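# Move green-PULL-tagged drive carriers from cage into divider box

## Task

Take each carrier whose drive shows a green PULL tag on top and place it in the divider box, with the box left standing upright. Every such carrier must sit on the box floor and touch only the box, other carriers placed there, or the robot, and it must stay put without the robot holding it. All remaining carriers stay in the cage, pushed fully in with their levers latched. At the end, open the gripper and move the arm away.

## Robot and tools

Robot: a single six-joint arm with a parallel two-finger gripper. A wrist camera rides on the hand. The arm's base may sit slightly tilted on the table.

Scene frame: origin on the table top directly under the arm base. +z is up. +x points forward, and +y is to the left when facing along +x. Positions are in metres, orientation is a quaternion in w,x,y,z order, and velocities are in m/s and rad/s. The reported hand position is approximate and drifts more when the arm reaches far. The gripper's fingers point along its own +z axis and close along its own y axis. end_effector_position is the point between the pads when closed. Closed fingertips extend about 33 mm past that point, and fully open ones about 9 mm. When the fingers close, the tips move roughly 24 mm further out from the arm, so leave that clearance above any surface.

Tool execute_actions, argument actions: a list holding one item or none.
- Empty list: only reports the current state.
- {"rows": [...], "steps": n}: a motion with n between 1 and 15 control steps, each 1/30 s (15 if steps is omitted). rows holds 1 to 15 rows; each row is used for one step, and the final row is reused if there are fewer rows than steps.
- {"steps": n} with no rows: a wait of up to 300 steps counted from the previous result; your reply time is included in it.
Optional pictures (true/false) controls whether camera images come back; by default they do.

Each row is a single list of 9 numbers for the one arm, in this order: joint_1 waist, joint_2 shoulder, joint_3 elbow, joint_4 forearm roll, joint_5 wrist pitch, joint_6 wrist roll, then gripper position, gripper force_limit, gripper speed. The six joint values are absolute target angles in radians, in the same convention as the Joint positions line, not offsets. Ranges: waist, shoulder, forearm roll, wrist pitch and wrist roll -6.283 to 6.283; elbow -2.792 to 2.792. True ends may differ by up to 0.010 rad. A target beyond a range by more than 0.010 rad, and further out than the current angle, gets the call refused and nothing is sent. A target past the real end is clipped there, and a "joint sent to its limit" line may appear, possibly referring to an earlier action.

Gripper numbers are each in [-1, 1]. position: +1 fully open (140 mm), about -0.8 pads touching, -1 closes until blocked. force_limit: about 14 N at -1, 60 N at 0, 107 N at +1 (for parts up to 40 mm wide). speed: about 30 mm/s at -1, 140 at 0, 250 at +1.

Motion limits: joint targets move at most 2.09 rad/s (waist, shoulder), 3.14 (elbow), 3.93 (the three wrist joints), with 0.3 s to ramp up, and all joints are synchronised to arrive together. Each step the target may lead the measured angle by at most 0.456 rad (waist, shoulder), 0.683 (elbow) or 0.854 (wrist joints), and targets that would move the hand over 70 mm from where it is are scaled back. Large moves therefore need several calls. Between calls the arm keeps heading for the last row sent, until it nearly stops or a step is HELD.

Result lines: end-effector pose and velocities; Joint positions and Joint velocities in column order; joint torques (with fixed per-joint offsets and noise). object_status: 0 moving, 1 blocked while opening, 2 blocked while closing (a grip), 3 reached target or pads met (a thin part might still be held). To grasp, send position -1 and confirm status 2. To squeeze harder while gripped, raise force_limit and switch position between -1 and -0.98. position_measured is in counts: 3 fully open, 230 pads together, not linear in mm. HELD marks steps where your row was not (fully) sent; "joint command not followed" means the clearance check altered or blocked targets (mounting blocks and posts count as arm). MOTOR HOT warns of heating from holding loads; reaching the limit brakes the arm (OVER-TEMPERATURE FAULT).

Faults: if contact torque on a joint reaches its load limit (waist 306, shoulder 306, elbow 144, wrist joints 40.5 N m, held weight included), or any outside force on the arm, tool or load reaches 144 N, the arm halts for 10 s, drops the rest of the call and yields to the contact. Avoid ramming the cage or box, hard pushes, dropping or slamming carriers, tipping the box, and knocking anything off the table, which fails the task. Occasional brief tugs on a held part or nudges to loose objects can happen.

Cameras: cam_high (fixed, 504x504, overhead view) and cam_wrist (fisheye on the hand, 504x504). Calibration is supplied with pixel intrinsics and world-to-camera transforms; actual values may be a few degrees and millimetres off.

zoom_image: camera ("cam_high" or "cam_wrist") and region [x0, y0, x1, y1] in pixels of that camera's latest image, top-left origin, at most 504 by 504; useful to read tag colours and lever states.

show_instructions: no arguments; displays the scene's reference pages again.

finished_scene: argument scene, the number of the current scene; ends it irreversibly and reports success. Release the carriers and retract before calling it.

Each tool is called after ">>>" as name(argument=value, ...), one argument or row to a line, values as JSON.

Reference images:

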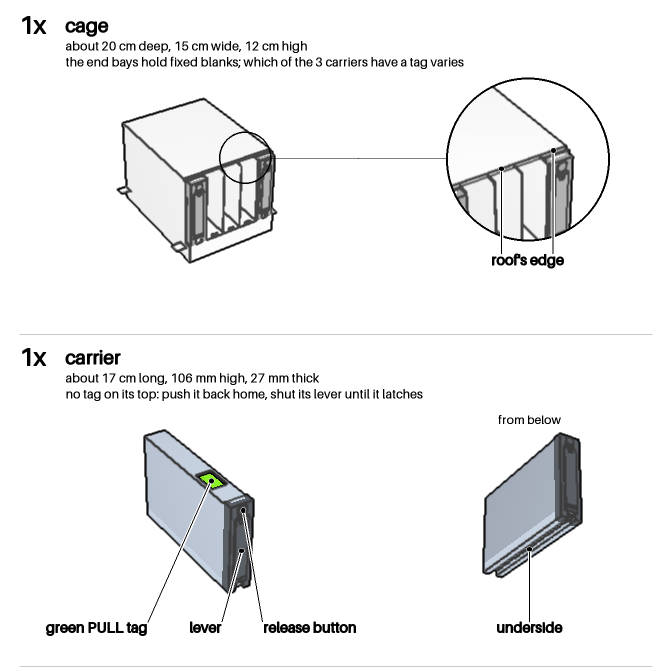

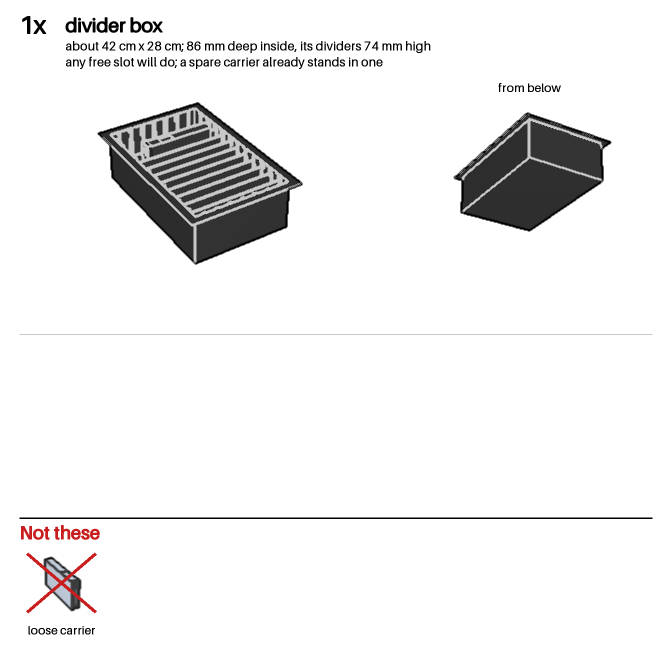

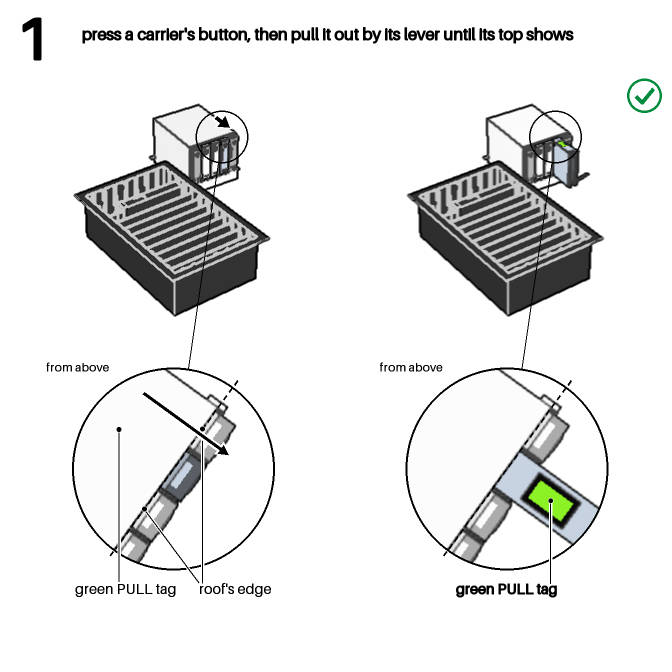

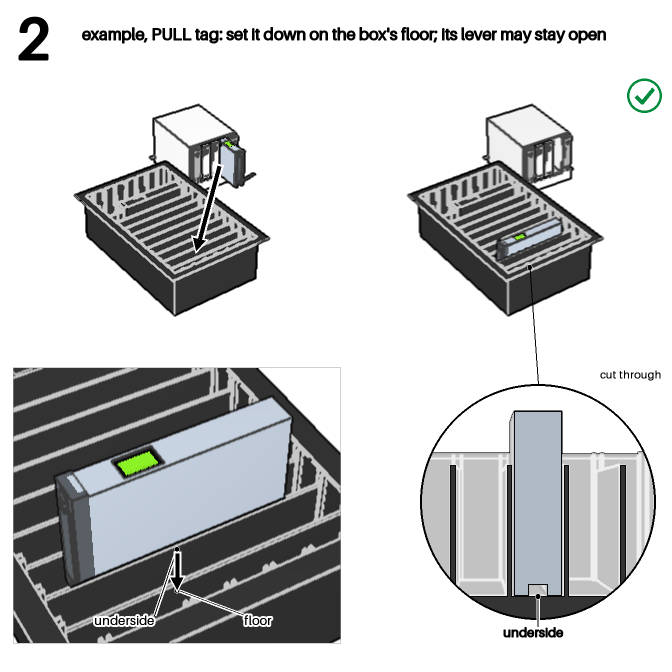

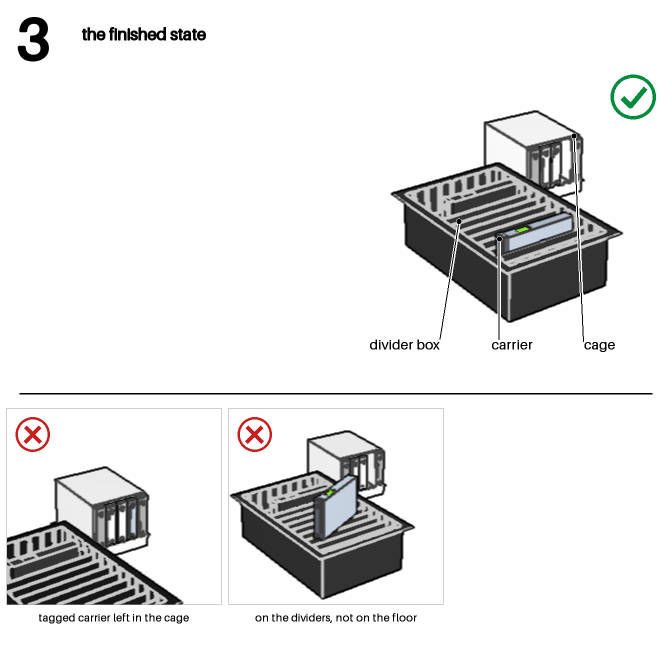

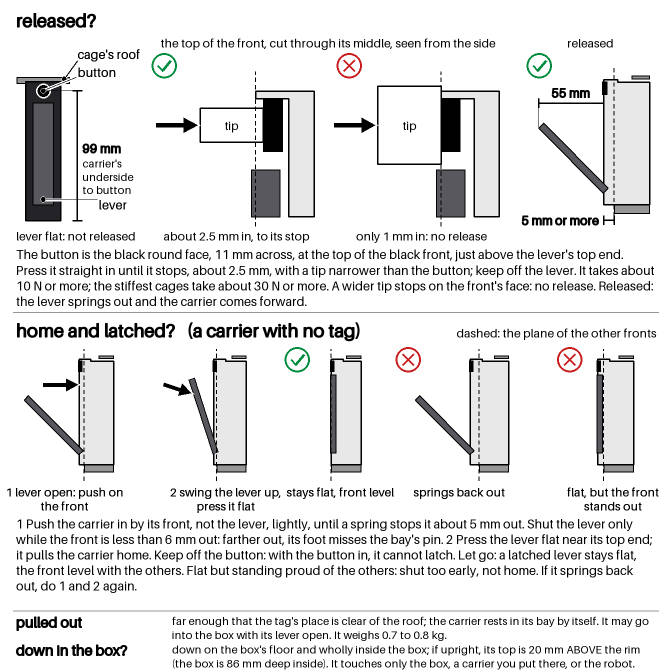

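## Session

>>> execute_actions(
  actions=[],
)

Scene clock: 0.00 s of 9097.00 s.
end_effector_position=(+0.0679, +0.6066, +0.1885) position_measured=3 object_status=3 end_effector_quat_wxyz=(-0.043, -0.383, +0.920, -0.069) end_effector_velocity=(+0.000, +0.000, +0.000) end_effector_angular_velocity=(+0.000, -0.000, +0.000)
Joint positions: [ 1.417  0.278  1.779 -0.001  1.249 -0.955]
Joint velocities: [-0. -0. -0. -0. -0. -0.]
Joint torques (N m, as the joint torque sensors report them, + toward a larger angle): no reading

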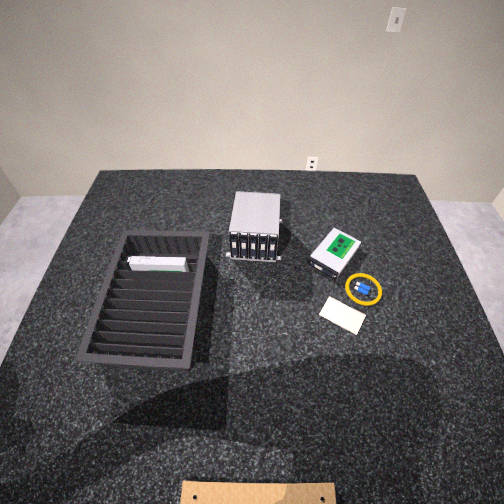

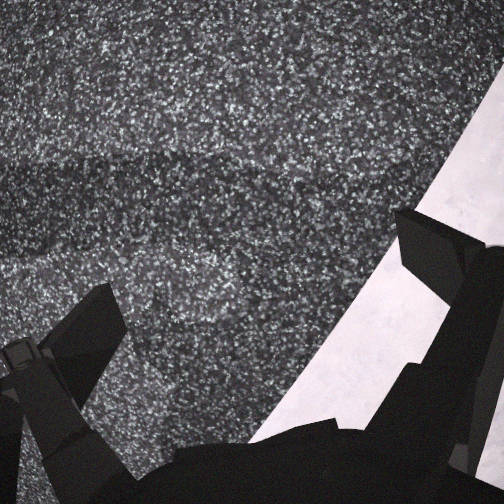

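>>> zoom_image(
  camera="cam_high",
  region=[215, 180, 295, 270],
)

>>> zoom_image(
  camera="cam_high",
  region=[70, 220, 230, 380],
)

Region (215, 180, 295, 270) of cam_high's 504x504 image, scaled by 5.600, with more detail than that image has.

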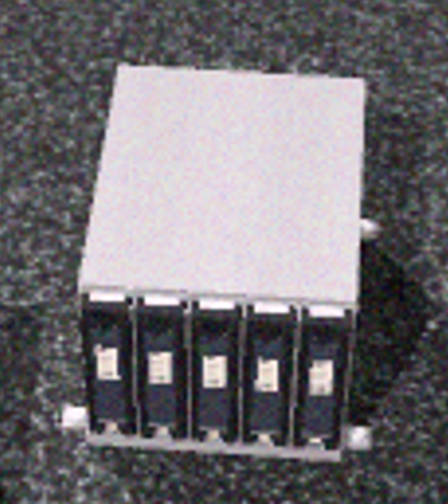

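Region (70, 220, 230, 380) of cam_high's 504x504 image, scaled by 3.150, with more detail than that image has.

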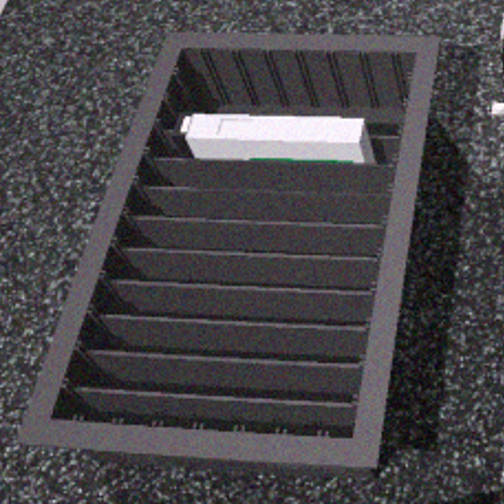

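>>> zoom_image(
  camera="cam_wrist",
  region=[350, 180, 504, 334],
)

Region (350, 180, 504, 334) of cam_wrist's 504x504 image, scaled by 3.273, with more detail than that image has.

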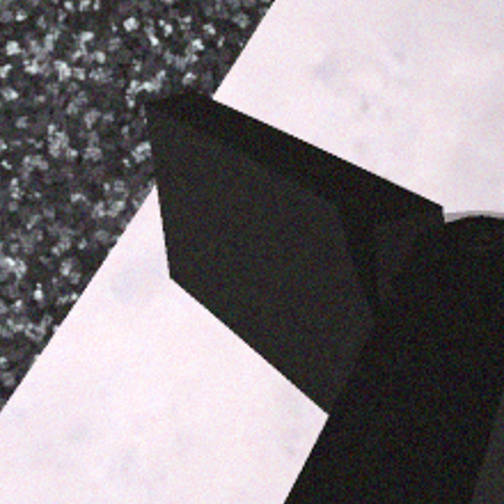

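>>> execute_actions(
  actions=[
    {"rows": [[-0.069, 0.26, 1.779, 0, 1.2, 1.571, 1, 0, 0]], "steps": 15},
  ],
  pictures=false,
)

>>> execute_actions(
  actions=[
    {"steps": 45},
  ],
  pictures=false,
)

Scene clock: 30.63 s of 9097.00 s.
end_effector_position=(+0.2498, +0.5660, +0.1929) position_measured=3 object_status=3 end_effector_quat_wxyz=(-0.027, +0.042, +0.997, -0.059) end_effector_velocity=(+0.410, -0.167, +0.007) end_effector_angular_velocity=(-0.027, -0.174, -2.035)
Joint positions: [ 1.114  0.269  1.779 -0.001  1.223 -0.386]
Joint velocities: [-0.715 -0.015  0.001  0.002 -0.041  1.33 ]
Joint torques (N m, as the joint torque sensors report them, + toward a larger angle): [ -3.43 -64.52 -34.87   4.02   0.29  -0.04]
Steps of this call (steps 1 to 90: nothing new was sent; then 27.13 s passed at rest; steps 91 to 105: all 15 steps of this action). Readings (joint positions | what the end effector reports):
91: [1.417 0.278 1.779 -0.001 1.249 -0.955] | position_measured=3 object_status=3
92: [1.414 0.278 1.779 -0.001 1.249 -0.948] | position_measured=3 object_status=3
94: [1.384 0.277 1.779 -0.001 1.245 -0.892] | position_measured=3 object_status=3
98: [1.283 0.273 1.779 -0.001 1.235 -0.702] | position_measured=3 object_status=3
105: the state above

Scene clock: 32.13 s of 9097.00 s.
end_effector_position=(+0.6246, +0.0483, +0.1969) position_measured=3 object_status=3 end_effector_quat_wxyz=(-0.004, +0.995, +0.081, -0.049) end_effector_velocity=(+0.037, -0.441, +0.001) end_effector_angular_velocity=(-0.091, -0.009, -1.640)
Joint positions: [ 0.036  0.26   1.779 -0.     1.201  1.43 ]
Joint velocities: [-0.707 -0.003 -0.001  0.001 -0.006  0.937]
Joint torques (N m, as the joint torque sensors report them, + toward a larger angle): [ -3.5  -64.2  -35.07   3.87   0.85   0.42]
Steps of this call (steps 1 to 45: the robot went on to your last target). Readings (joint positions | what the end effector reports):
1: [1.090 0.268 1.779 -0.001 1.222 -0.341] | position_measured=3 object_status=3
2: [1.066 0.268 1.779 -0.001 1.221 -0.296] | position_measured=3 object_status=3
4: [1.018 0.267 1.779 -0.001 1.219 -0.206] | position_measured=3 object_status=3
8: [0.922 0.266 1.779 -0.000 1.215 -0.026] | position_measured=3 object_status=3
45: the state above

>>> execute_actions(
  actions=[
    {"rows": [[-0.069, 0.158, 2.478, 0, -0.542, 1.571, 1, 0, 0]], "steps": 15},
  ],
  pictures=false,
)

>>> execute_actions(
  actions=[
    {"steps": 30},
  ],
)

Scene clock: 33.57 s of 9097.00 s.
end_effector_position=(+0.5728, -0.0131, +0.0417) position_measured=3 object_status=3 end_effector_quat_wxyz=(+0.005, +0.988, -0.041, +0.150) end_effector_velocity=(+0.140, -0.011, -0.152) end_effector_angular_velocity=(-0.197, -2.365, -0.005)
Joint positions: [-0.069  0.19   2.26   0.     0.391  1.571]
Joint velocities: [ 0.    -0.196  1.343  0.    -3.521  0.   ]
Joint torques (N m, as the joint torque sensors report them, + toward a larger angle): [ -2.54 -51.55 -40.16   3.96  -1.18  -0.06]
Steps of this call (steps 1 to 28: the robot went on to your last target; steps 29 to 43: all 15 steps of this action). Readings (joint positions | what the end effector reports):
29: [-0.069 0.260 1.779 0.000 1.200 1.571] | position_measured=3 object_status=3
30: [-0.069 0.259 1.784 0.000 1.193 1.571] | position_measured=3 object_status=3
32: [-0.069 0.253 1.828 0.000 1.137 1.571] | position_measured=3 object_status=3
36: [-0.069 0.232 1.972 0.000 0.945 1.571] | position_measured=3 object_status=3
43: the state above

Scene clock: 34.57 s of 9097.00 s.
end_effector_position=(+0.6569, -0.0202, +0.1381) position_measured=3 object_status=3 end_effector_quat_wxyz=(+0.020, +0.865, -0.036, +0.500) end_effector_velocity=(+0.001, -0.000, +0.001) end_effector_angular_velocity=(-0.001, -0.001, +0.000)
Joint positions: [-0.069  0.158  2.478  0.    -0.542  1.571]
Joint velocities: [ 0.    -0.    -0.001  0.    -0.    -0.001]
Joint torques (N m, as the joint torque sensors report them, + toward a larger angle): [ -1.1  -37.57 -21.68   2.28  -2.18  -0.18]
Steps of this call (steps 1 to 30: the robot went on to your last target). Readings (joint positions | what the end effector reports):
1: [-0.069 0.184 2.303 0.000 0.271 1.571] | position_measured=3 object_status=3
2: [-0.069 0.178 2.341 0.000 0.155 1.571] | position_measured=3 object_status=3
4: [-0.069 0.170 2.395 0.000 -0.039 1.571] | position_measured=3 object_status=3
8: [-0.069 0.163 2.445 0.000 -0.329 1.571] | position_measured=3 object_status=3
30: the state above
The arm was judged still, so your last target was given up. Only a new action makes it travel on or press farther. Fingers that are still opening or closing keep moving.
camera_calibration (this result's frames):
cam_wrist: T_world_to_cam=[[-0.197759, -0.956586, -0.21409, 0.142548], [-0.676039, 0.291247, -0.676865, 0.554691], [0.709833, 0.0108773, -0.704286, -0.193047], [0, 0, 0, 1]] pos_world=[0.540214, -0.0230929, 0.270009]

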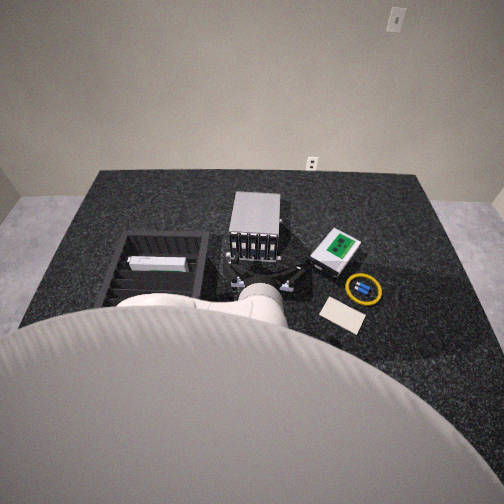

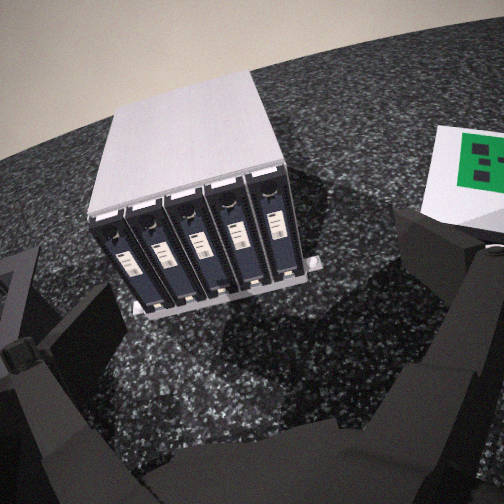

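>>> zoom_image(
  camera="cam_wrist",
  region=[80, 150, 330, 330],
)

Region (80, 150, 330, 330) of cam_wrist's 504x504 image, scaled by 2.016, with more detail than that image has; it fills the top 363 rows of this view, and the rest is white.

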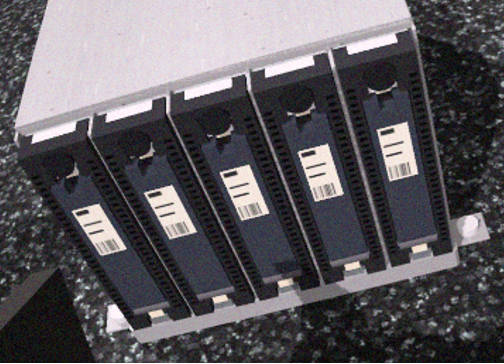

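>>> zoom_image(
  camera="cam_wrist",
  region=[120, 165, 260, 250],
)

Region (120, 165, 260, 250) of cam_wrist's 504x504 image, scaled by 3.600, with more detail than that image has; it fills the top 306 rows of this view, and the rest is white.

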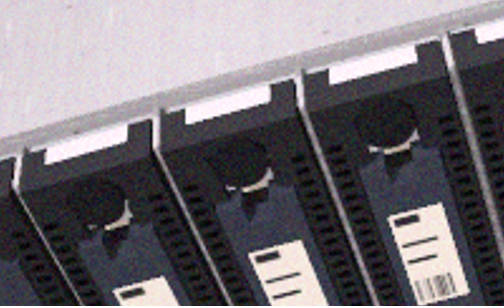

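>>> execute_actions(
  actions=[
    {"rows": [[-0.0108, 0.179, 2.1734, 0, 0.1784, 1.047, -1, 0, 0]], "steps": 15},
  ],
  pictures=false,
)

>>> execute_actions(
  actions=[
    {"steps": 25},
  ],
)

Scene clock: 49.43 s of 9097.00 s.
end_effector_position=(+0.6987, +0.0169, +0.1252) position_measured=104 object_status=0 end_effector_quat_wxyz=(+0.081, +0.924, +0.234, +0.291) end_effector_velocity=(-0.000, +0.006, +0.003) end_effector_angular_velocity=(-0.046, +0.073, +0.077)
Joint positions: [-0.011  0.179  2.174 -0.     0.176  1.049]
Joint velocities: [ 0.009  0.004 -0.047  0.     0.115 -0.083]
Joint torques (N m, as the joint torque sensors report them, + toward a larger angle): [ -1.84 -44.42 -20.4    2.1   -1.26   0.38]
Steps of this call (steps 1 to 90: nothing new was sent; then 11.37 s passed at rest; steps 91 to 105: all 15 steps of this action). Readings (joint positions | what the end effector reports):
91: [-0.069 0.158 2.478 -0.000 -0.542 1.571] | position_measured=3 object_status=0
92: [-0.068 0.158 2.476 -0.000 -0.535 1.566] | position_measured=6 object_status=0
94: [-0.064 0.159 2.452 -0.000 -0.479 1.525] | position_measured=21 object_status=0
98: [-0.041 0.168 2.331 -0.000 -0.194 1.318] | position_measured=51 object_status=0
105: the state above

Scene clock: 50.27 s of 9097.00 s.
end_effector_position=(+0.6985, +0.0170, +0.1250) position_measured=233 object_status=3 end_effector_quat_wxyz=(+0.081, +0.924, +0.235, +0.290) end_effector_velocity=(+0.001, -0.001, +0.001) end_effector_angular_velocity=(-0.000, -0.001, -0.002)
Joint positions: [-0.011  0.179  2.173 -0.     0.178  1.047]
Joint velocities: [-0.002  0.    -0.001 -0.001  0.     0.001]
Joint torques (N m, as the joint torque sensors report them, + toward a larger angle): [ -1.21 -47.73 -29.81   3.3   -1.33   0.13]
Steps of this call (steps 1 to 15: the robot went on to your last target; steps 16 to 25: nothing new was sent). Readings (joint positions | what the end effector reports):
1: [-0.011 0.179 2.174 -0.000 0.178 1.047] | position_measured=112 object_status=0
2: [-0.011 0.179 2.174 -0.000 0.178 1.047] | position_measured=120 object_status=0
4: [-0.011 0.179 2.174 -0.000 0.178 1.047] | position_measured=135 object_status=0
8: [-0.011 0.179 2.174 -0.000 0.178 1.047] | position_measured=165 object_status=0
25: the state above
The arm was judged still, so your last target was given up. Only a new action makes it travel on or press farther. Fingers that are still opening or closing keep moving.
camera_calibration (this result's frames):
cam_wrist: T_world_to_cam=[[0.203768, -0.967015, 0.15284, -0.142545], [-0.917841, -0.243014, -0.313865, 0.69569], [0.340655, -0.0763277, -0.937085, 0.0562857], [0, 0, 0, 1]] pos_world=[0.648405, 0.0355146, 0.292884]

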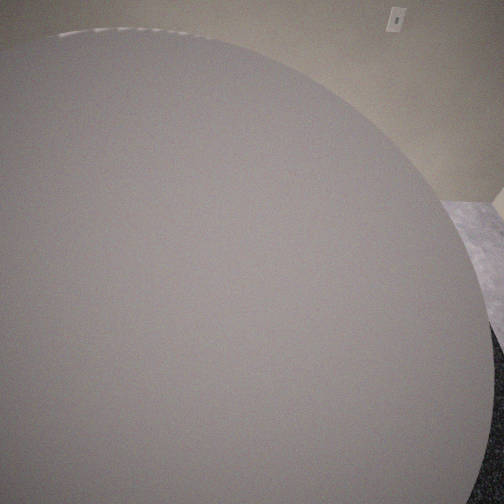

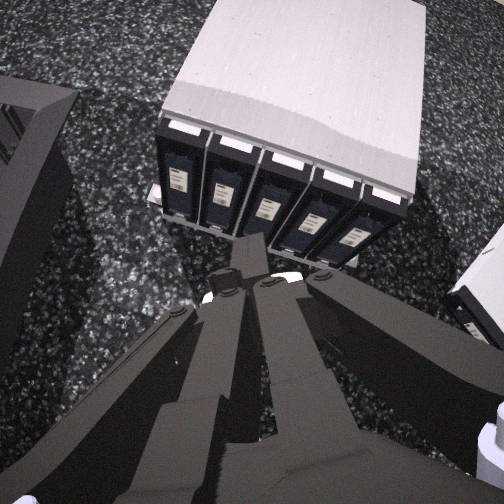

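>>> zoom_image(
  camera="cam_wrist",
  region=[200, 130, 340, 290],
)

Region (200, 130, 340, 290) of cam_wrist's 504x504 image, scaled by 3.150, with more detail than that image has; it fills the left 441 columns of this view, and the rest is white.

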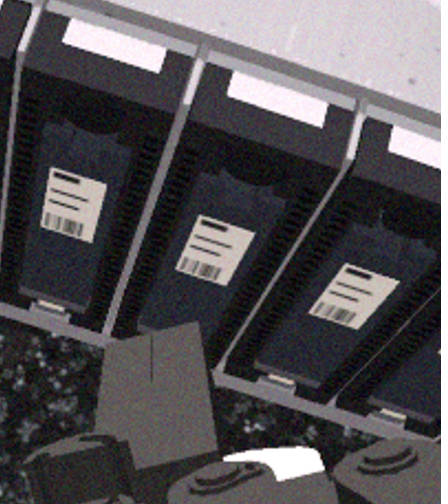

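>>> execute_actions(
  actions=[
    {"rows": [[-0.0158, 0.2045, 2.1315, 0, 0.1947, 1.047, -1, 0, 0]], "steps": 15},
  ],
)

>>> zoom_image(
  camera="cam_wrist",
  region=[220, 170, 320, 270],
)

Scene clock: 60.97 s of 9097.00 s.
end_effector_position=(+0.7205, +0.0129, +0.1286) position_measured=233 object_status=3 end_effector_quat_wxyz=(+0.081, +0.925, +0.233, +0.290) end_effector_velocity=(-0.001, -0.001, -0.001) end_effector_angular_velocity=(+0.000, +0.001, -0.001)
Joint positions: [-0.016  0.204  2.132  0.     0.195  1.047]
Joint velocities: [-0.001 -0.     0.001 -0.     0.     0.001]
Joint torques (N m, as the joint torque sensors report them, + toward a larger angle): [ -0.11 -50.27 -30.32   3.25  -1.59  -0.17]
Steps of this call (steps 1 to 90: nothing new was sent; then 7.20 s passed at rest; steps 91 to 105: all 15 steps of this action). Readings (joint positions | what the end effector reports):
91: [-0.011 0.179 2.173 0.000 0.178 1.047] | position_measured=233 object_status=3
92: [-0.011 0.182 2.168 -0.000 0.181 1.047] | position_measured=233 object_status=3
94: [-0.014 0.198 2.141 0.000 0.191 1.047] | position_measured=233 object_status=3
98: [-0.016 0.204 2.132 0.000 0.195 1.047] | position_measured=233 object_status=3
105: the state above
camera_calibration (this result's frames):
cam_wrist: T_world_to_cam=[[0.198853, -0.968047, 0.15278, -0.14801], [-0.919031, -0.238336, -0.31397, 0.716812], [0.340351, -0.0779756, -0.93706, 0.0520534], [0, 0, 0, 1]] pos_world=[0.670489, 0.0316197, 0.296448]

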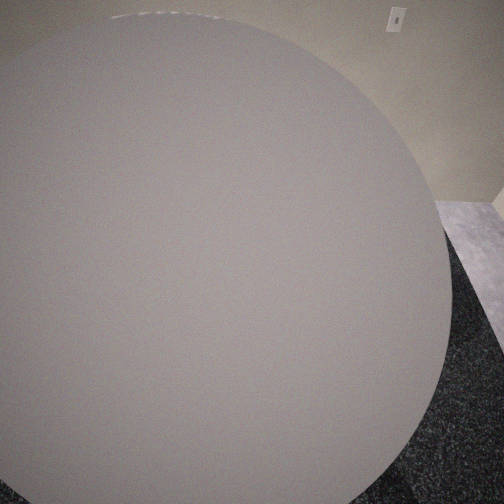

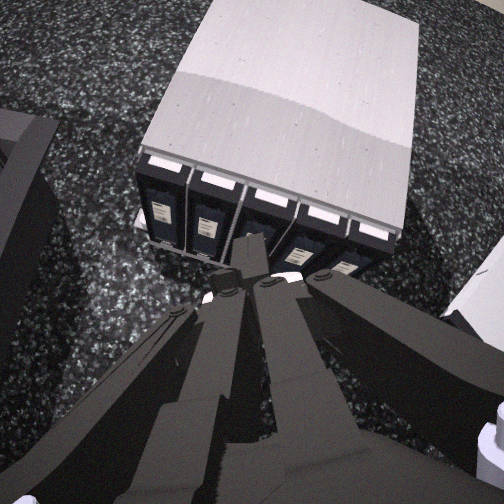

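Region (220, 170, 320, 270) of cam_wrist's 504x504 image, scaled by 5.040, with more detail than that image has.

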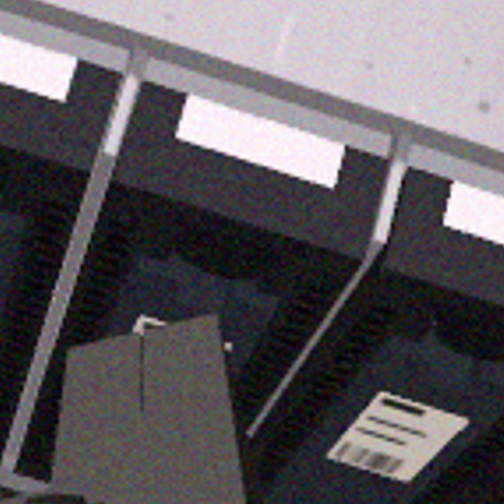

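>>> execute_actions(
  actions=[
    {"rows": [[-0.0158, 0.2059, 2.1297, 0, 0.1951, 1.047, -1, 0, 0],[-0.0158, 0.2072, 2.1279, 0, 0.1956, 1.047, -1, 0, 0],[-0.0158, 0.2086, 2.1261, 0, 0.1960, 1.047, -1, 0, 0],[-0.0158, 0.2100, 2.1243, 0, 0.1964, 1.047, -1, 0, 0],[-0.0158, 0.2114, 2.1225, 0, 0.1968, 1.047, -1, 0, 0],[-0.0158, 0.2121, 2.1216, 0, 0.1971, 1.047, -1, 0, 0],[-0.0158, 0.2127, 2.1207, 0, 0.1973, 1.047, -1, 0, 0],[-0.0158, 0.2134, 2.1198, 0, 0.1975, 1.047, -1, 0, 0],[-0.0158, 0.2141, 2.1189, 0, 0.1977, 1.047, -1, 0, 0],[-0.0158, 0.2148, 2.1180, 0, 0.1979, 1.047, -1, 0, 0]], "steps": 15},
  ],
)

>>> zoom_image(
  camera="cam_wrist",
  region=[220, 170, 320, 270],
)

Scene clock: 66.57 s of 9097.00 s.
end_effector_position=(+0.7279, +0.0126, +0.1285) position_measured=233 object_status=3 end_effector_quat_wxyz=(+0.081, +0.925, +0.233, +0.290) end_effector_velocity=(+0.001, +0.001, +0.000) end_effector_angular_velocity=(+0.001, -0.000, -0.000)
Joint positions: [-0.016  0.215  2.118 -0.     0.198  1.047]
Joint velocities: [ 0.001  0.001 -0.001  0.     0.     0.001]
Joint torques (N m, as the joint torque sensors report them, + toward a larger angle): [ -1.7  -48.64 -35.52   3.26  -3.22  -0.1 ]
Steps of this call (steps 1 to 15: the robot went on to your last target; steps 16 to 90: nothing new was sent; then 2.10 s passed at rest; steps 91 to 105: all 15 steps of this action). Readings (joint positions | what the end effector reports):
91: [-0.016 0.205 2.131 -0.000 0.195 1.047] | position_measured=233 object_status=3
92: [-0.016 0.205 2.131 -0.000 0.195 1.047] | position_measured=233 object_status=3
94: [-0.016 0.207 2.128 -0.000 0.196 1.047] | position_measured=233 object_status=3
98: [-0.016 0.212 2.122 -0.000 0.197 1.047] | position_measured=233 object_status=3
105: the state above
camera_calibration (this result's frames):
cam_wrist: T_world_to_cam=[[0.198943, -0.96802, 0.152835, -0.149771], [-0.919061, -0.238427, -0.313814, 0.723511], [0.340218, -0.0780335, -0.937103, 0.0495399], [0, 0, 0, 1]] pos_world=[0.677892, 0.0313897, 0.296362]

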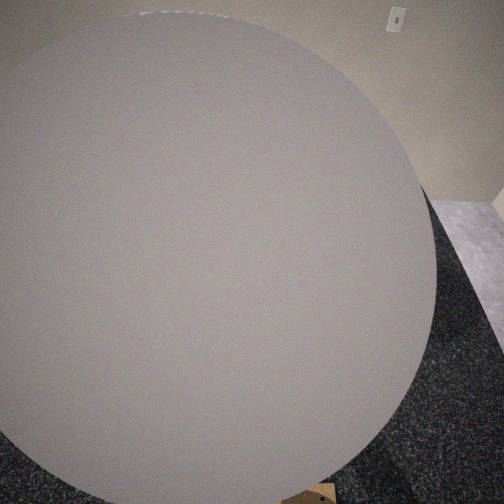

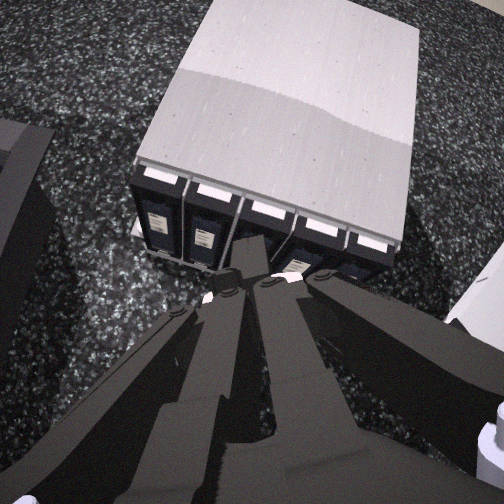

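Region (220, 170, 320, 270) of cam_wrist's 504x504 image, scaled by 5.040, with more detail than that image has.

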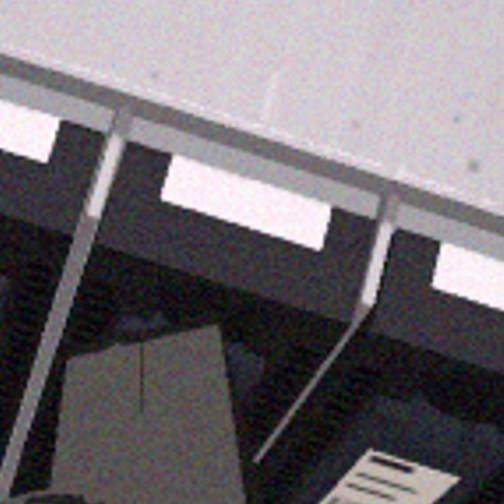

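>>> execute_actions(
  actions=[
    {"rows": [[-0.0158, 0.2127, 2.1207, 0, 0.1973, 1.047, -1, 0, 0],[-0.0158, 0.2117, 2.1201, 0, 0.1988, 1.047, -1, 0, 0],[-0.0158, 0.2107, 2.1196, 0, 0.2004, 1.047, -1, 0, 0],[-0.0158, 0.2107, 2.1196, 0, 0.2004, 1.047, -1, 0, 0],[-0.0158, 0.2107, 2.1196, 0, 0.2004, 1.047, -1, 0, 0],[-0.0158, 0.2114, 2.1187, 0, 0.2006, 1.047, -1, 0, 0],[-0.0158, 0.2121, 2.1178, 0, 0.2008, 1.047, -1, 0, 0],[-0.0158, 0.2128, 2.1169, 0, 0.2010, 1.047, -1, 0, 0],[-0.0158, 0.2135, 2.1160, 0, 0.2012, 1.047, -1, 0, 0],[-0.0158, 0.2142, 2.1151, 0, 0.2014, 1.047, -1, 0, 0],[-0.0158, 0.2149, 2.1142, 0, 0.2017, 1.047, -1, 0, 0],[-0.0158, 0.2155, 2.1133, 0, 0.2019, 1.047, -1, 0, 0]], "steps": 15},
  ],
)

>>> zoom_image(
  camera="cam_wrist",
  region=[220, 170, 320, 270],
)

Scene clock: 70.17 s of 9097.00 s.
end_effector_position=(+0.7296, +0.0126, +0.1300) position_measured=233 object_status=3 end_effector_quat_wxyz=(+0.081, +0.925, +0.233, +0.290) end_effector_velocity=(+0.004, +0.000, +0.000) end_effector_angular_velocity=(-0.000, -0.001, +0.001)
Joint positions: [-0.016  0.215  2.114  0.     0.202  1.047]
Joint velocities: [ 0.001  0.005 -0.007 -0.     0.001 -0.   ]
Joint torques (N m, as the joint torque sensors report them, + toward a larger angle): [ -0.69 -47.88 -34.47   3.29  -4.14  -0.12]
Steps of this call (steps 1 to 15: the robot went on to your last target; steps 16 to 90: nothing new was sent; then 0.10 s passed at rest; steps 91 to 105: all 15 steps of this action). Readings (joint positions | what the end effector reports):
91: [-0.016 0.215 2.118 -0.000 0.198 1.047] | position_measured=233 object_status=3
92: [-0.016 0.214 2.118 0.000 0.198 1.047] | position_measured=233 object_status=3
94: [-0.016 0.212 2.119 0.000 0.199 1.047] | position_measured=233 object_status=3
98: [-0.016 0.211 2.119 0.000 0.200 1.047] | position_measured=233 object_status=3
105: the state above
camera_calibration (this result's frames):
cam_wrist: T_world_to_cam=[[0.198926, -0.968028, 0.152806, -0.15039], [-0.919075, -0.2384, -0.313794, 0.725612], [0.34019, -0.0780185, -0.937115, 0.0503705], [0, 0, 0, 1]] pos_world=[0.679673, 0.0313334, 0.297876]

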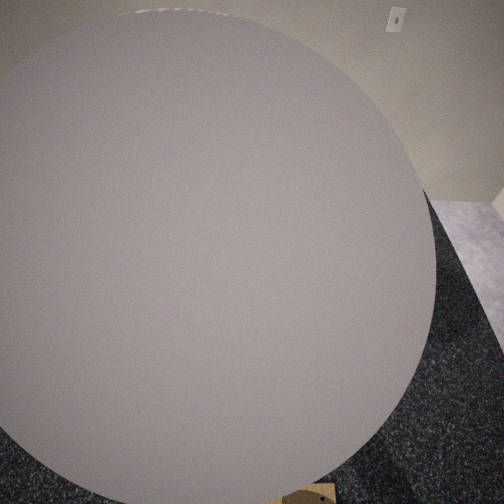

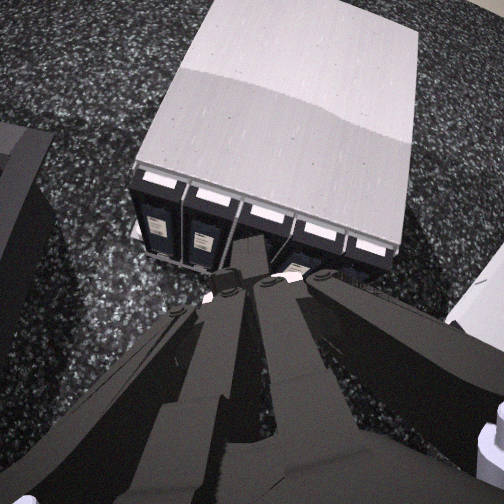

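Region (220, 170, 320, 270) of cam_wrist's 504x504 image, scaled by 5.040, with more detail than that image has.

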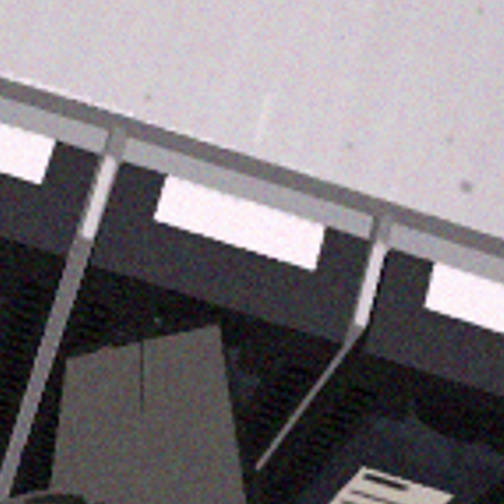

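>>> execute_actions(
  actions=[
    {"rows": [[-0.0158, 0.2159, 2.1128, 0, 0.2020, 1.047, -1, 0, 0],[-0.0158, 0.2162, 2.1124, 0, 0.2021, 1.047, -1, 0, 0],[-0.0158, 0.2166, 2.1119, 0, 0.2022, 1.047, -1, 0, 0],[-0.0158, 0.2169, 2.1115, 0, 0.2023, 1.047, -1, 0, 0],[-0.0158, 0.2173, 2.1110, 0, 0.2024, 1.047, -1, 0, 0],[-0.0158, 0.2176, 2.1106, 0, 0.2025, 1.047, -1, 0, 0]], "steps": 12},
  ],
)

>>> zoom_image(
  camera="cam_wrist",
  region=[220, 170, 320, 270],
)

Scene clock: 71.83 s of 9097.00 s.
end_effector_position=(+0.7314, +0.0125, +0.1301) position_measured=233 object_status=3 end_effector_quat_wxyz=(+0.081, +0.925, +0.233, +0.290) end_effector_velocity=(+0.001, -0.000, +0.000) end_effector_angular_velocity=(+0.001, -0.001, -0.001)
Joint positions: [-0.016  0.218  2.111  0.     0.203  1.047]
Joint velocities: [-0.     0.    -0.001  0.001 -0.     0.   ]
Joint torques (N m, as the joint torque sensors report them, + toward a larger angle): [ -2.97 -46.57 -40.24   3.24  -6.24  -0.01]
Steps of this call (steps 1 to 15: the robot went on to your last target; steps 16 to 38: nothing new was sent; steps 39 to 50: all 12 steps of this action). Readings (joint positions | what the end effector reports):
39: [-0.016 0.216 2.113 0.000 0.202 1.047] | position_measured=233 object_status=3
40: [-0.016 0.216 2.113 0.000 0.202 1.047] | position_measured=233 object_status=3
42: [-0.016 0.216 2.112 0.000 0.202 1.047] | position_measured=233 object_status=3
46: [-0.016 0.217 2.111 0.000 0.202 1.047] | position_measured=233 object_status=3
50: the state above
camera_calibration (this result's frames):
cam_wrist: T_world_to_cam=[[0.198902, -0.968028, 0.152842, -0.150786], [-0.919026, -0.238401, -0.313937, 0.727222], [0.340337, -0.0780231, -0.937061, 0.0496793], [0, 0, 0, 1]] pos_world=[0.68142, 0.0312813, 0.297901]

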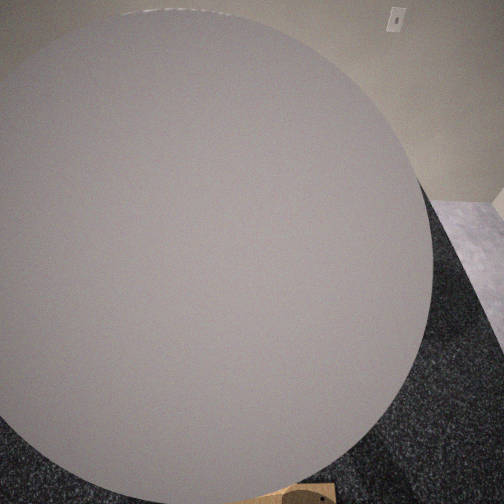

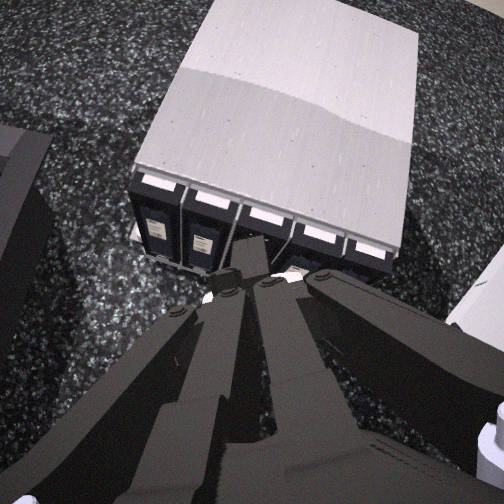

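Region (220, 170, 320, 270) of cam_wrist's 504x504 image, scaled by 5.040, with more detail than that image has.

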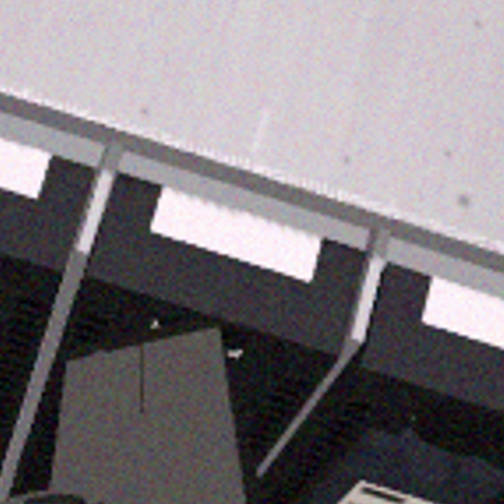

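>>> execute_actions(
  actions=[
    {"rows": [[-0.0158, 0.2162, 2.1124, 0, 0.2021, 1.047, -1, 0, 0],[-0.0158, 0.2149, 2.1142, 0, 0.2017, 1.047, -1, 0, 0],[-0.0158, 0.2135, 2.1160, 0, 0.2012, 1.047, -1, 0, 0],[-0.0158, 0.2114, 2.1187, 0, 0.2006, 1.047, -1, 0, 0],[-0.0158, 0.2085, 2.1225, 0, 0.200, 1.047, -1, 0, 0],[-0.0158, 0.2050, 2.1265, 0, 0.1992, 1.047, -1, 0, 0],[-0.0158, 0.199, 2.131, 0, 0.2007, 1.047, -1, 0, 0],[-0.0158, 0.190, 2.134, 0, 0.2067, 1.047, -1, 0, 0],[-0.0158, 0.180, 2.137, 0, 0.2137, 1.047, -1, 0, 0],[-0.0158, 0.168, 2.140, 0, 0.2227, 1.047, -1, 0, 0],[-0.0158, 0.156, 2.144, 0, 0.2307, 1.047, -1, 0, 0],[-0.0158, 0.147, 2.146, 0, 0.2377, 1.047, -1, 0, 0],[-0.0158, 0.142, 2.1477, 0, 0.2409, 1.047, -1, 0, 0]], "steps": 15},
  ],
  pictures=false,
)

>>> execute_actions(
  actions=[
    {"rows": [[-0.0158, 0.142, 2.1477, 0, 0.2409, 1.571, -0.1, 0, 0]], "steps": 15},
  ],
)

Scene clock: 75.00 s of 9097.00 s.
end_effector_position=(+0.7022, +0.0134, +0.1522) position_measured=233 object_status=3 end_effector_quat_wxyz=(+0.082, +0.925, +0.233, +0.290) end_effector_velocity=(-0.059, +0.002, +0.067) end_effector_angular_velocity=(+0.001, -0.005, -0.001)
Joint positions: [-0.016  0.148  2.146 -0.     0.236  1.047]
Joint velocities: [-0.    -0.171  0.05   0.001  0.116  0.   ]
Joint torques (N m, as the joint torque sensors report them, + toward a larger angle): [ -3.33 -27.44 -29.73   3.36  -1.18   0.02]
Steps of this call (steps 1 to 15: the robot went on to your last target; steps 16 to 80: nothing new was sent; steps 81 to 95: all 15 steps of this action). Readings (joint positions | what the end effector reports):
81: [-0.016 0.218 2.111 -0.000 0.203 1.047] | position_measured=233 object_status=3
82: [-0.016 0.217 2.111 -0.000 0.203 1.047] | position_measured=233 object_status=3
84: [-0.016 0.215 2.113 -0.000 0.202 1.047] | position_measured=233 object_status=3
88: [-0.016 0.205 2.125 -0.000 0.200 1.047] | position_measured=233 object_status=3
95: the state above

Scene clock: 75.50 s of 9097.00 s.
end_effector_position=(+0.6999, +0.0134, +0.1544) position_measured=141 object_status=0 end_effector_quat_wxyz=(+0.004, +0.954, -0.014, +0.301) end_effector_velocity=(-0.000, -0.001, -0.000) end_effector_angular_velocity=(+0.003, +0.000, -0.005)
Joint positions: [-0.016  0.142  2.148 -0.     0.241  1.571]
Joint velocities: [-0.001  0.     0.     0.    -0.     0.004]
Joint torques (N m, as the joint torque sensors report them, + toward a larger angle): [ -0.42 -45.47 -32.16   3.4   -1.44  -0.15]
Steps of this call (steps 1 to 15: all 15 steps of this action). Readings (joint positions | what the end effector reports):
1: [-0.016 0.144 2.147 -0.000 0.239 1.047] | position_measured=233 object_status=0
2: [-0.016 0.143 2.147 -0.000 0.240 1.054] | position_measured=233 object_status=0
4: [-0.016 0.143 2.147 -0.000 0.240 1.110] | position_measured=215 object_status=0
8: [-0.016 0.142 2.148 -0.000 0.241 1.380] | position_measured=185 object_status=0
15: the state above
camera_calibration (this result's frames):
cam_wrist: T_world_to_cam=[[-0.225066, -0.963615, -0.14419, 0.195153], [-0.911472, 0.260523, -0.318351, 0.694755], [0.344333, 0.0597753, -0.936943, 0.0786002], [0, 0, 0, 1]] pos_world=[0.650107, 0.00235422, 0.322959]

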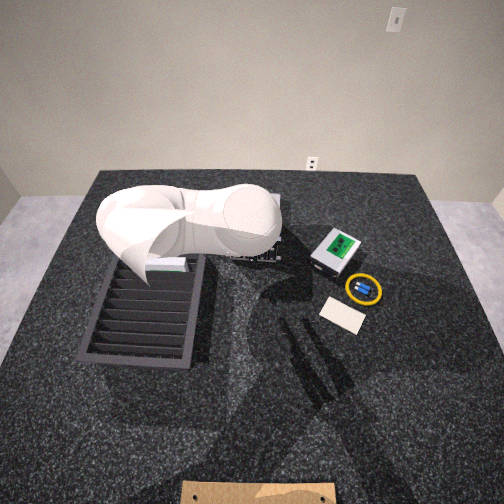

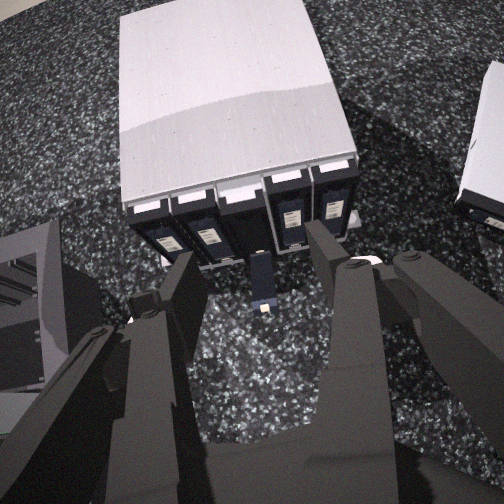

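>>> execute_actions(
  actions=[
    {"rows": [[-0.0119, 0.150, 2.151, 0, 0.2297, 1.571, -0.35, 0, 0],[-0.0119, 0.162, 2.156, 0, 0.2127, 1.571, -0.35, 0, 0],[-0.0119, 0.176, 2.162, 0, 0.1927, 1.571, -0.35, 0, 0],[-0.0119, 0.190, 2.168, 0, 0.1727, 1.571, -0.35, 0, 0],[-0.0119, 0.204, 2.174, 0, 0.1527, 1.571, -0.35, 0, 0],[-0.0119, 0.218, 2.179, 0, 0.1337, 1.571, -0.35, 0, 0],[-0.0119, 0.232, 2.184, 0, 0.1147, 1.571, -0.35, 0, 0],[-0.0119, 0.245, 2.189, 0, 0.0967, 1.571, -0.35, 0, 0],[-0.0119, 0.256, 2.192, 0, 0.0827, 1.571, -0.35, 0, 0],[-0.0119, 0.2649, 2.1948, 0, 0.071, 1.571, -0.35, 0, 0]], "steps": 15},
  ],
)

Scene clock: 81.93 s of 9097.00 s.
end_effector_position=(+0.7060, +0.0161, +0.0735) position_measured=173 object_status=3 end_effector_quat_wxyz=(+0.003, +0.954, -0.013, +0.301) end_effector_velocity=(+0.004, +0.001, -0.004) end_effector_angular_velocity=(-0.000, -0.010, +0.001)
Joint positions: [-0.012  0.264  2.195  0.     0.072  1.571]
Joint velocities: [ 0.001  0.01   0.002 -0.    -0.022  0.   ]
Joint torques (N m, as the joint torque sensors report them, + toward a larger angle): [ -1.19 -55.61 -28.06   2.78  -1.37  -0.1 ]
Steps of this call (steps 1 to 15: the robot went on to your last target; steps 16 to 90: nothing new was sent; then 2.93 s passed at rest; steps 91 to 105: all 15 steps of this action). Readings (joint positions | what the end effector reports):
91: [-0.016 0.142 2.148 0.000 0.241 1.571] | position_measured=141 object_status=0
92: [-0.015 0.144 2.149 0.000 0.238 1.571] | position_measured=144 object_status=0
94: [-0.013 0.157 2.154 0.000 0.219 1.571] | position_measured=159 object_status=0
98: [-0.012 0.205 2.174 0.000 0.152 1.571] | position_measured=173 object_status=0
105: the state above
camera_calibration (this result's frames):
cam_wrist: T_world_to_cam=[[-0.221655, -0.964375, -0.144396, 0.185103], [-0.912448, 0.257354, -0.318133, 0.674627], [0.34396, 0.061238, -0.936985, 0.000805439], [0, 0, 0, 1]] pos_world=[0.656314, 0.00484163, 0.242104]

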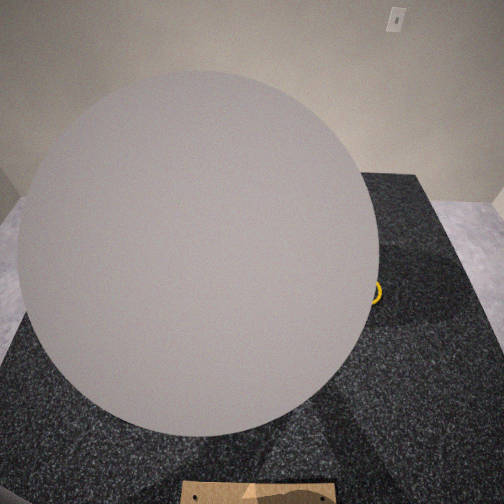

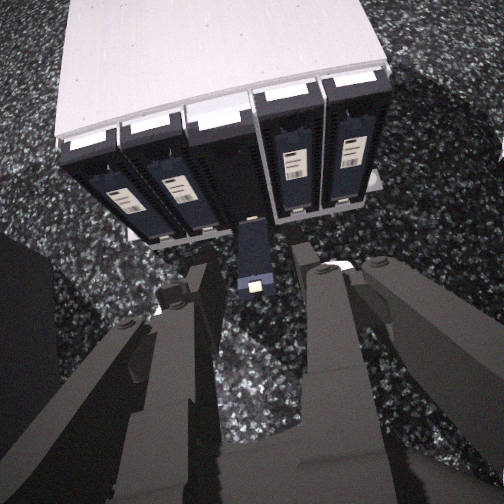

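>>> execute_actions(
  actions=[
    {"rows": [[-0.0119, 0.2649, 2.1948, 0, 0.071, 1.571, -1, 0, -0.5]], "steps": 15},
  ],
)

Scene clock: 84.47 s of 9097.00 s.
end_effector_position=(+0.7060, +0.0161, +0.0731) position_measured=210 object_status=2 end_effector_quat_wxyz=(+0.003, +0.954, -0.013, +0.301) end_effector_velocity=(+0.001, -0.001, +0.001) end_effector_angular_velocity=(-0.001, -0.001, -0.001)
Joint positions: [-0.012  0.265  2.195 -0.     0.071  1.571]
Joint velocities: [-0.002  0.    -0.001 -0.001 -0.    -0.   ]
Joint torques (N m, as the joint torque sensors report them, + toward a larger angle): [ 11.05 -45.7  -26.32   2.98  -1.32  -0.5 ]
Steps of this call (steps 1 to 15: the robot went on to your last target; steps 16 to 61: nothing new was sent; steps 62 to 76: all 15 steps of this action). Readings (joint positions | what the end effector reports):
62: [-0.012 0.265 2.195 -0.000 0.071 1.571] | position_measured=173 object_status=0
63: [-0.012 0.265 2.195 -0.000 0.071 1.571] | position_measured=175 object_status=0
65: [-0.012 0.265 2.195 -0.000 0.071 1.571] | position_measured=184 object_status=0
69: [-0.012 0.265 2.195 -0.000 0.071 1.571] | position_measured=202 object_status=0
76: the state above
camera_calibration (this result's frames):
cam_wrist: T_world_to_cam=[[-0.221577, -0.964397, -0.144371, 0.185003], [-0.912435, 0.257278, -0.31823, 0.674523], [0.344043, 0.0612162, -0.936956, 0.000365151], [0, 0, 0, 1]] pos_world=[0.656325, 0.0048543, 0.241705]

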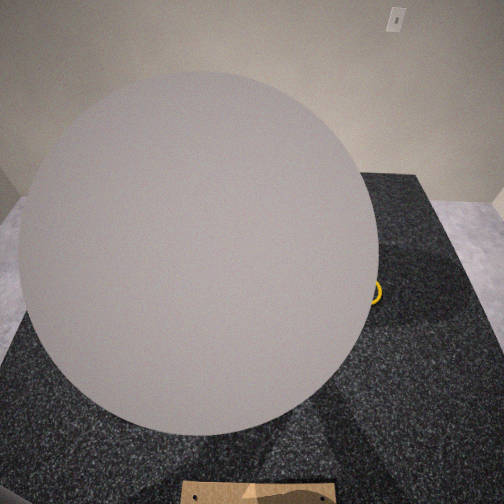

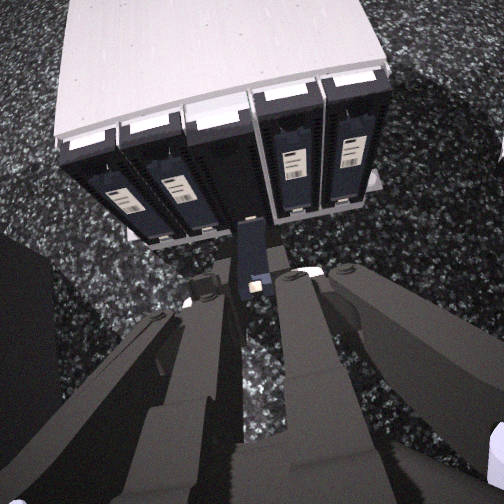

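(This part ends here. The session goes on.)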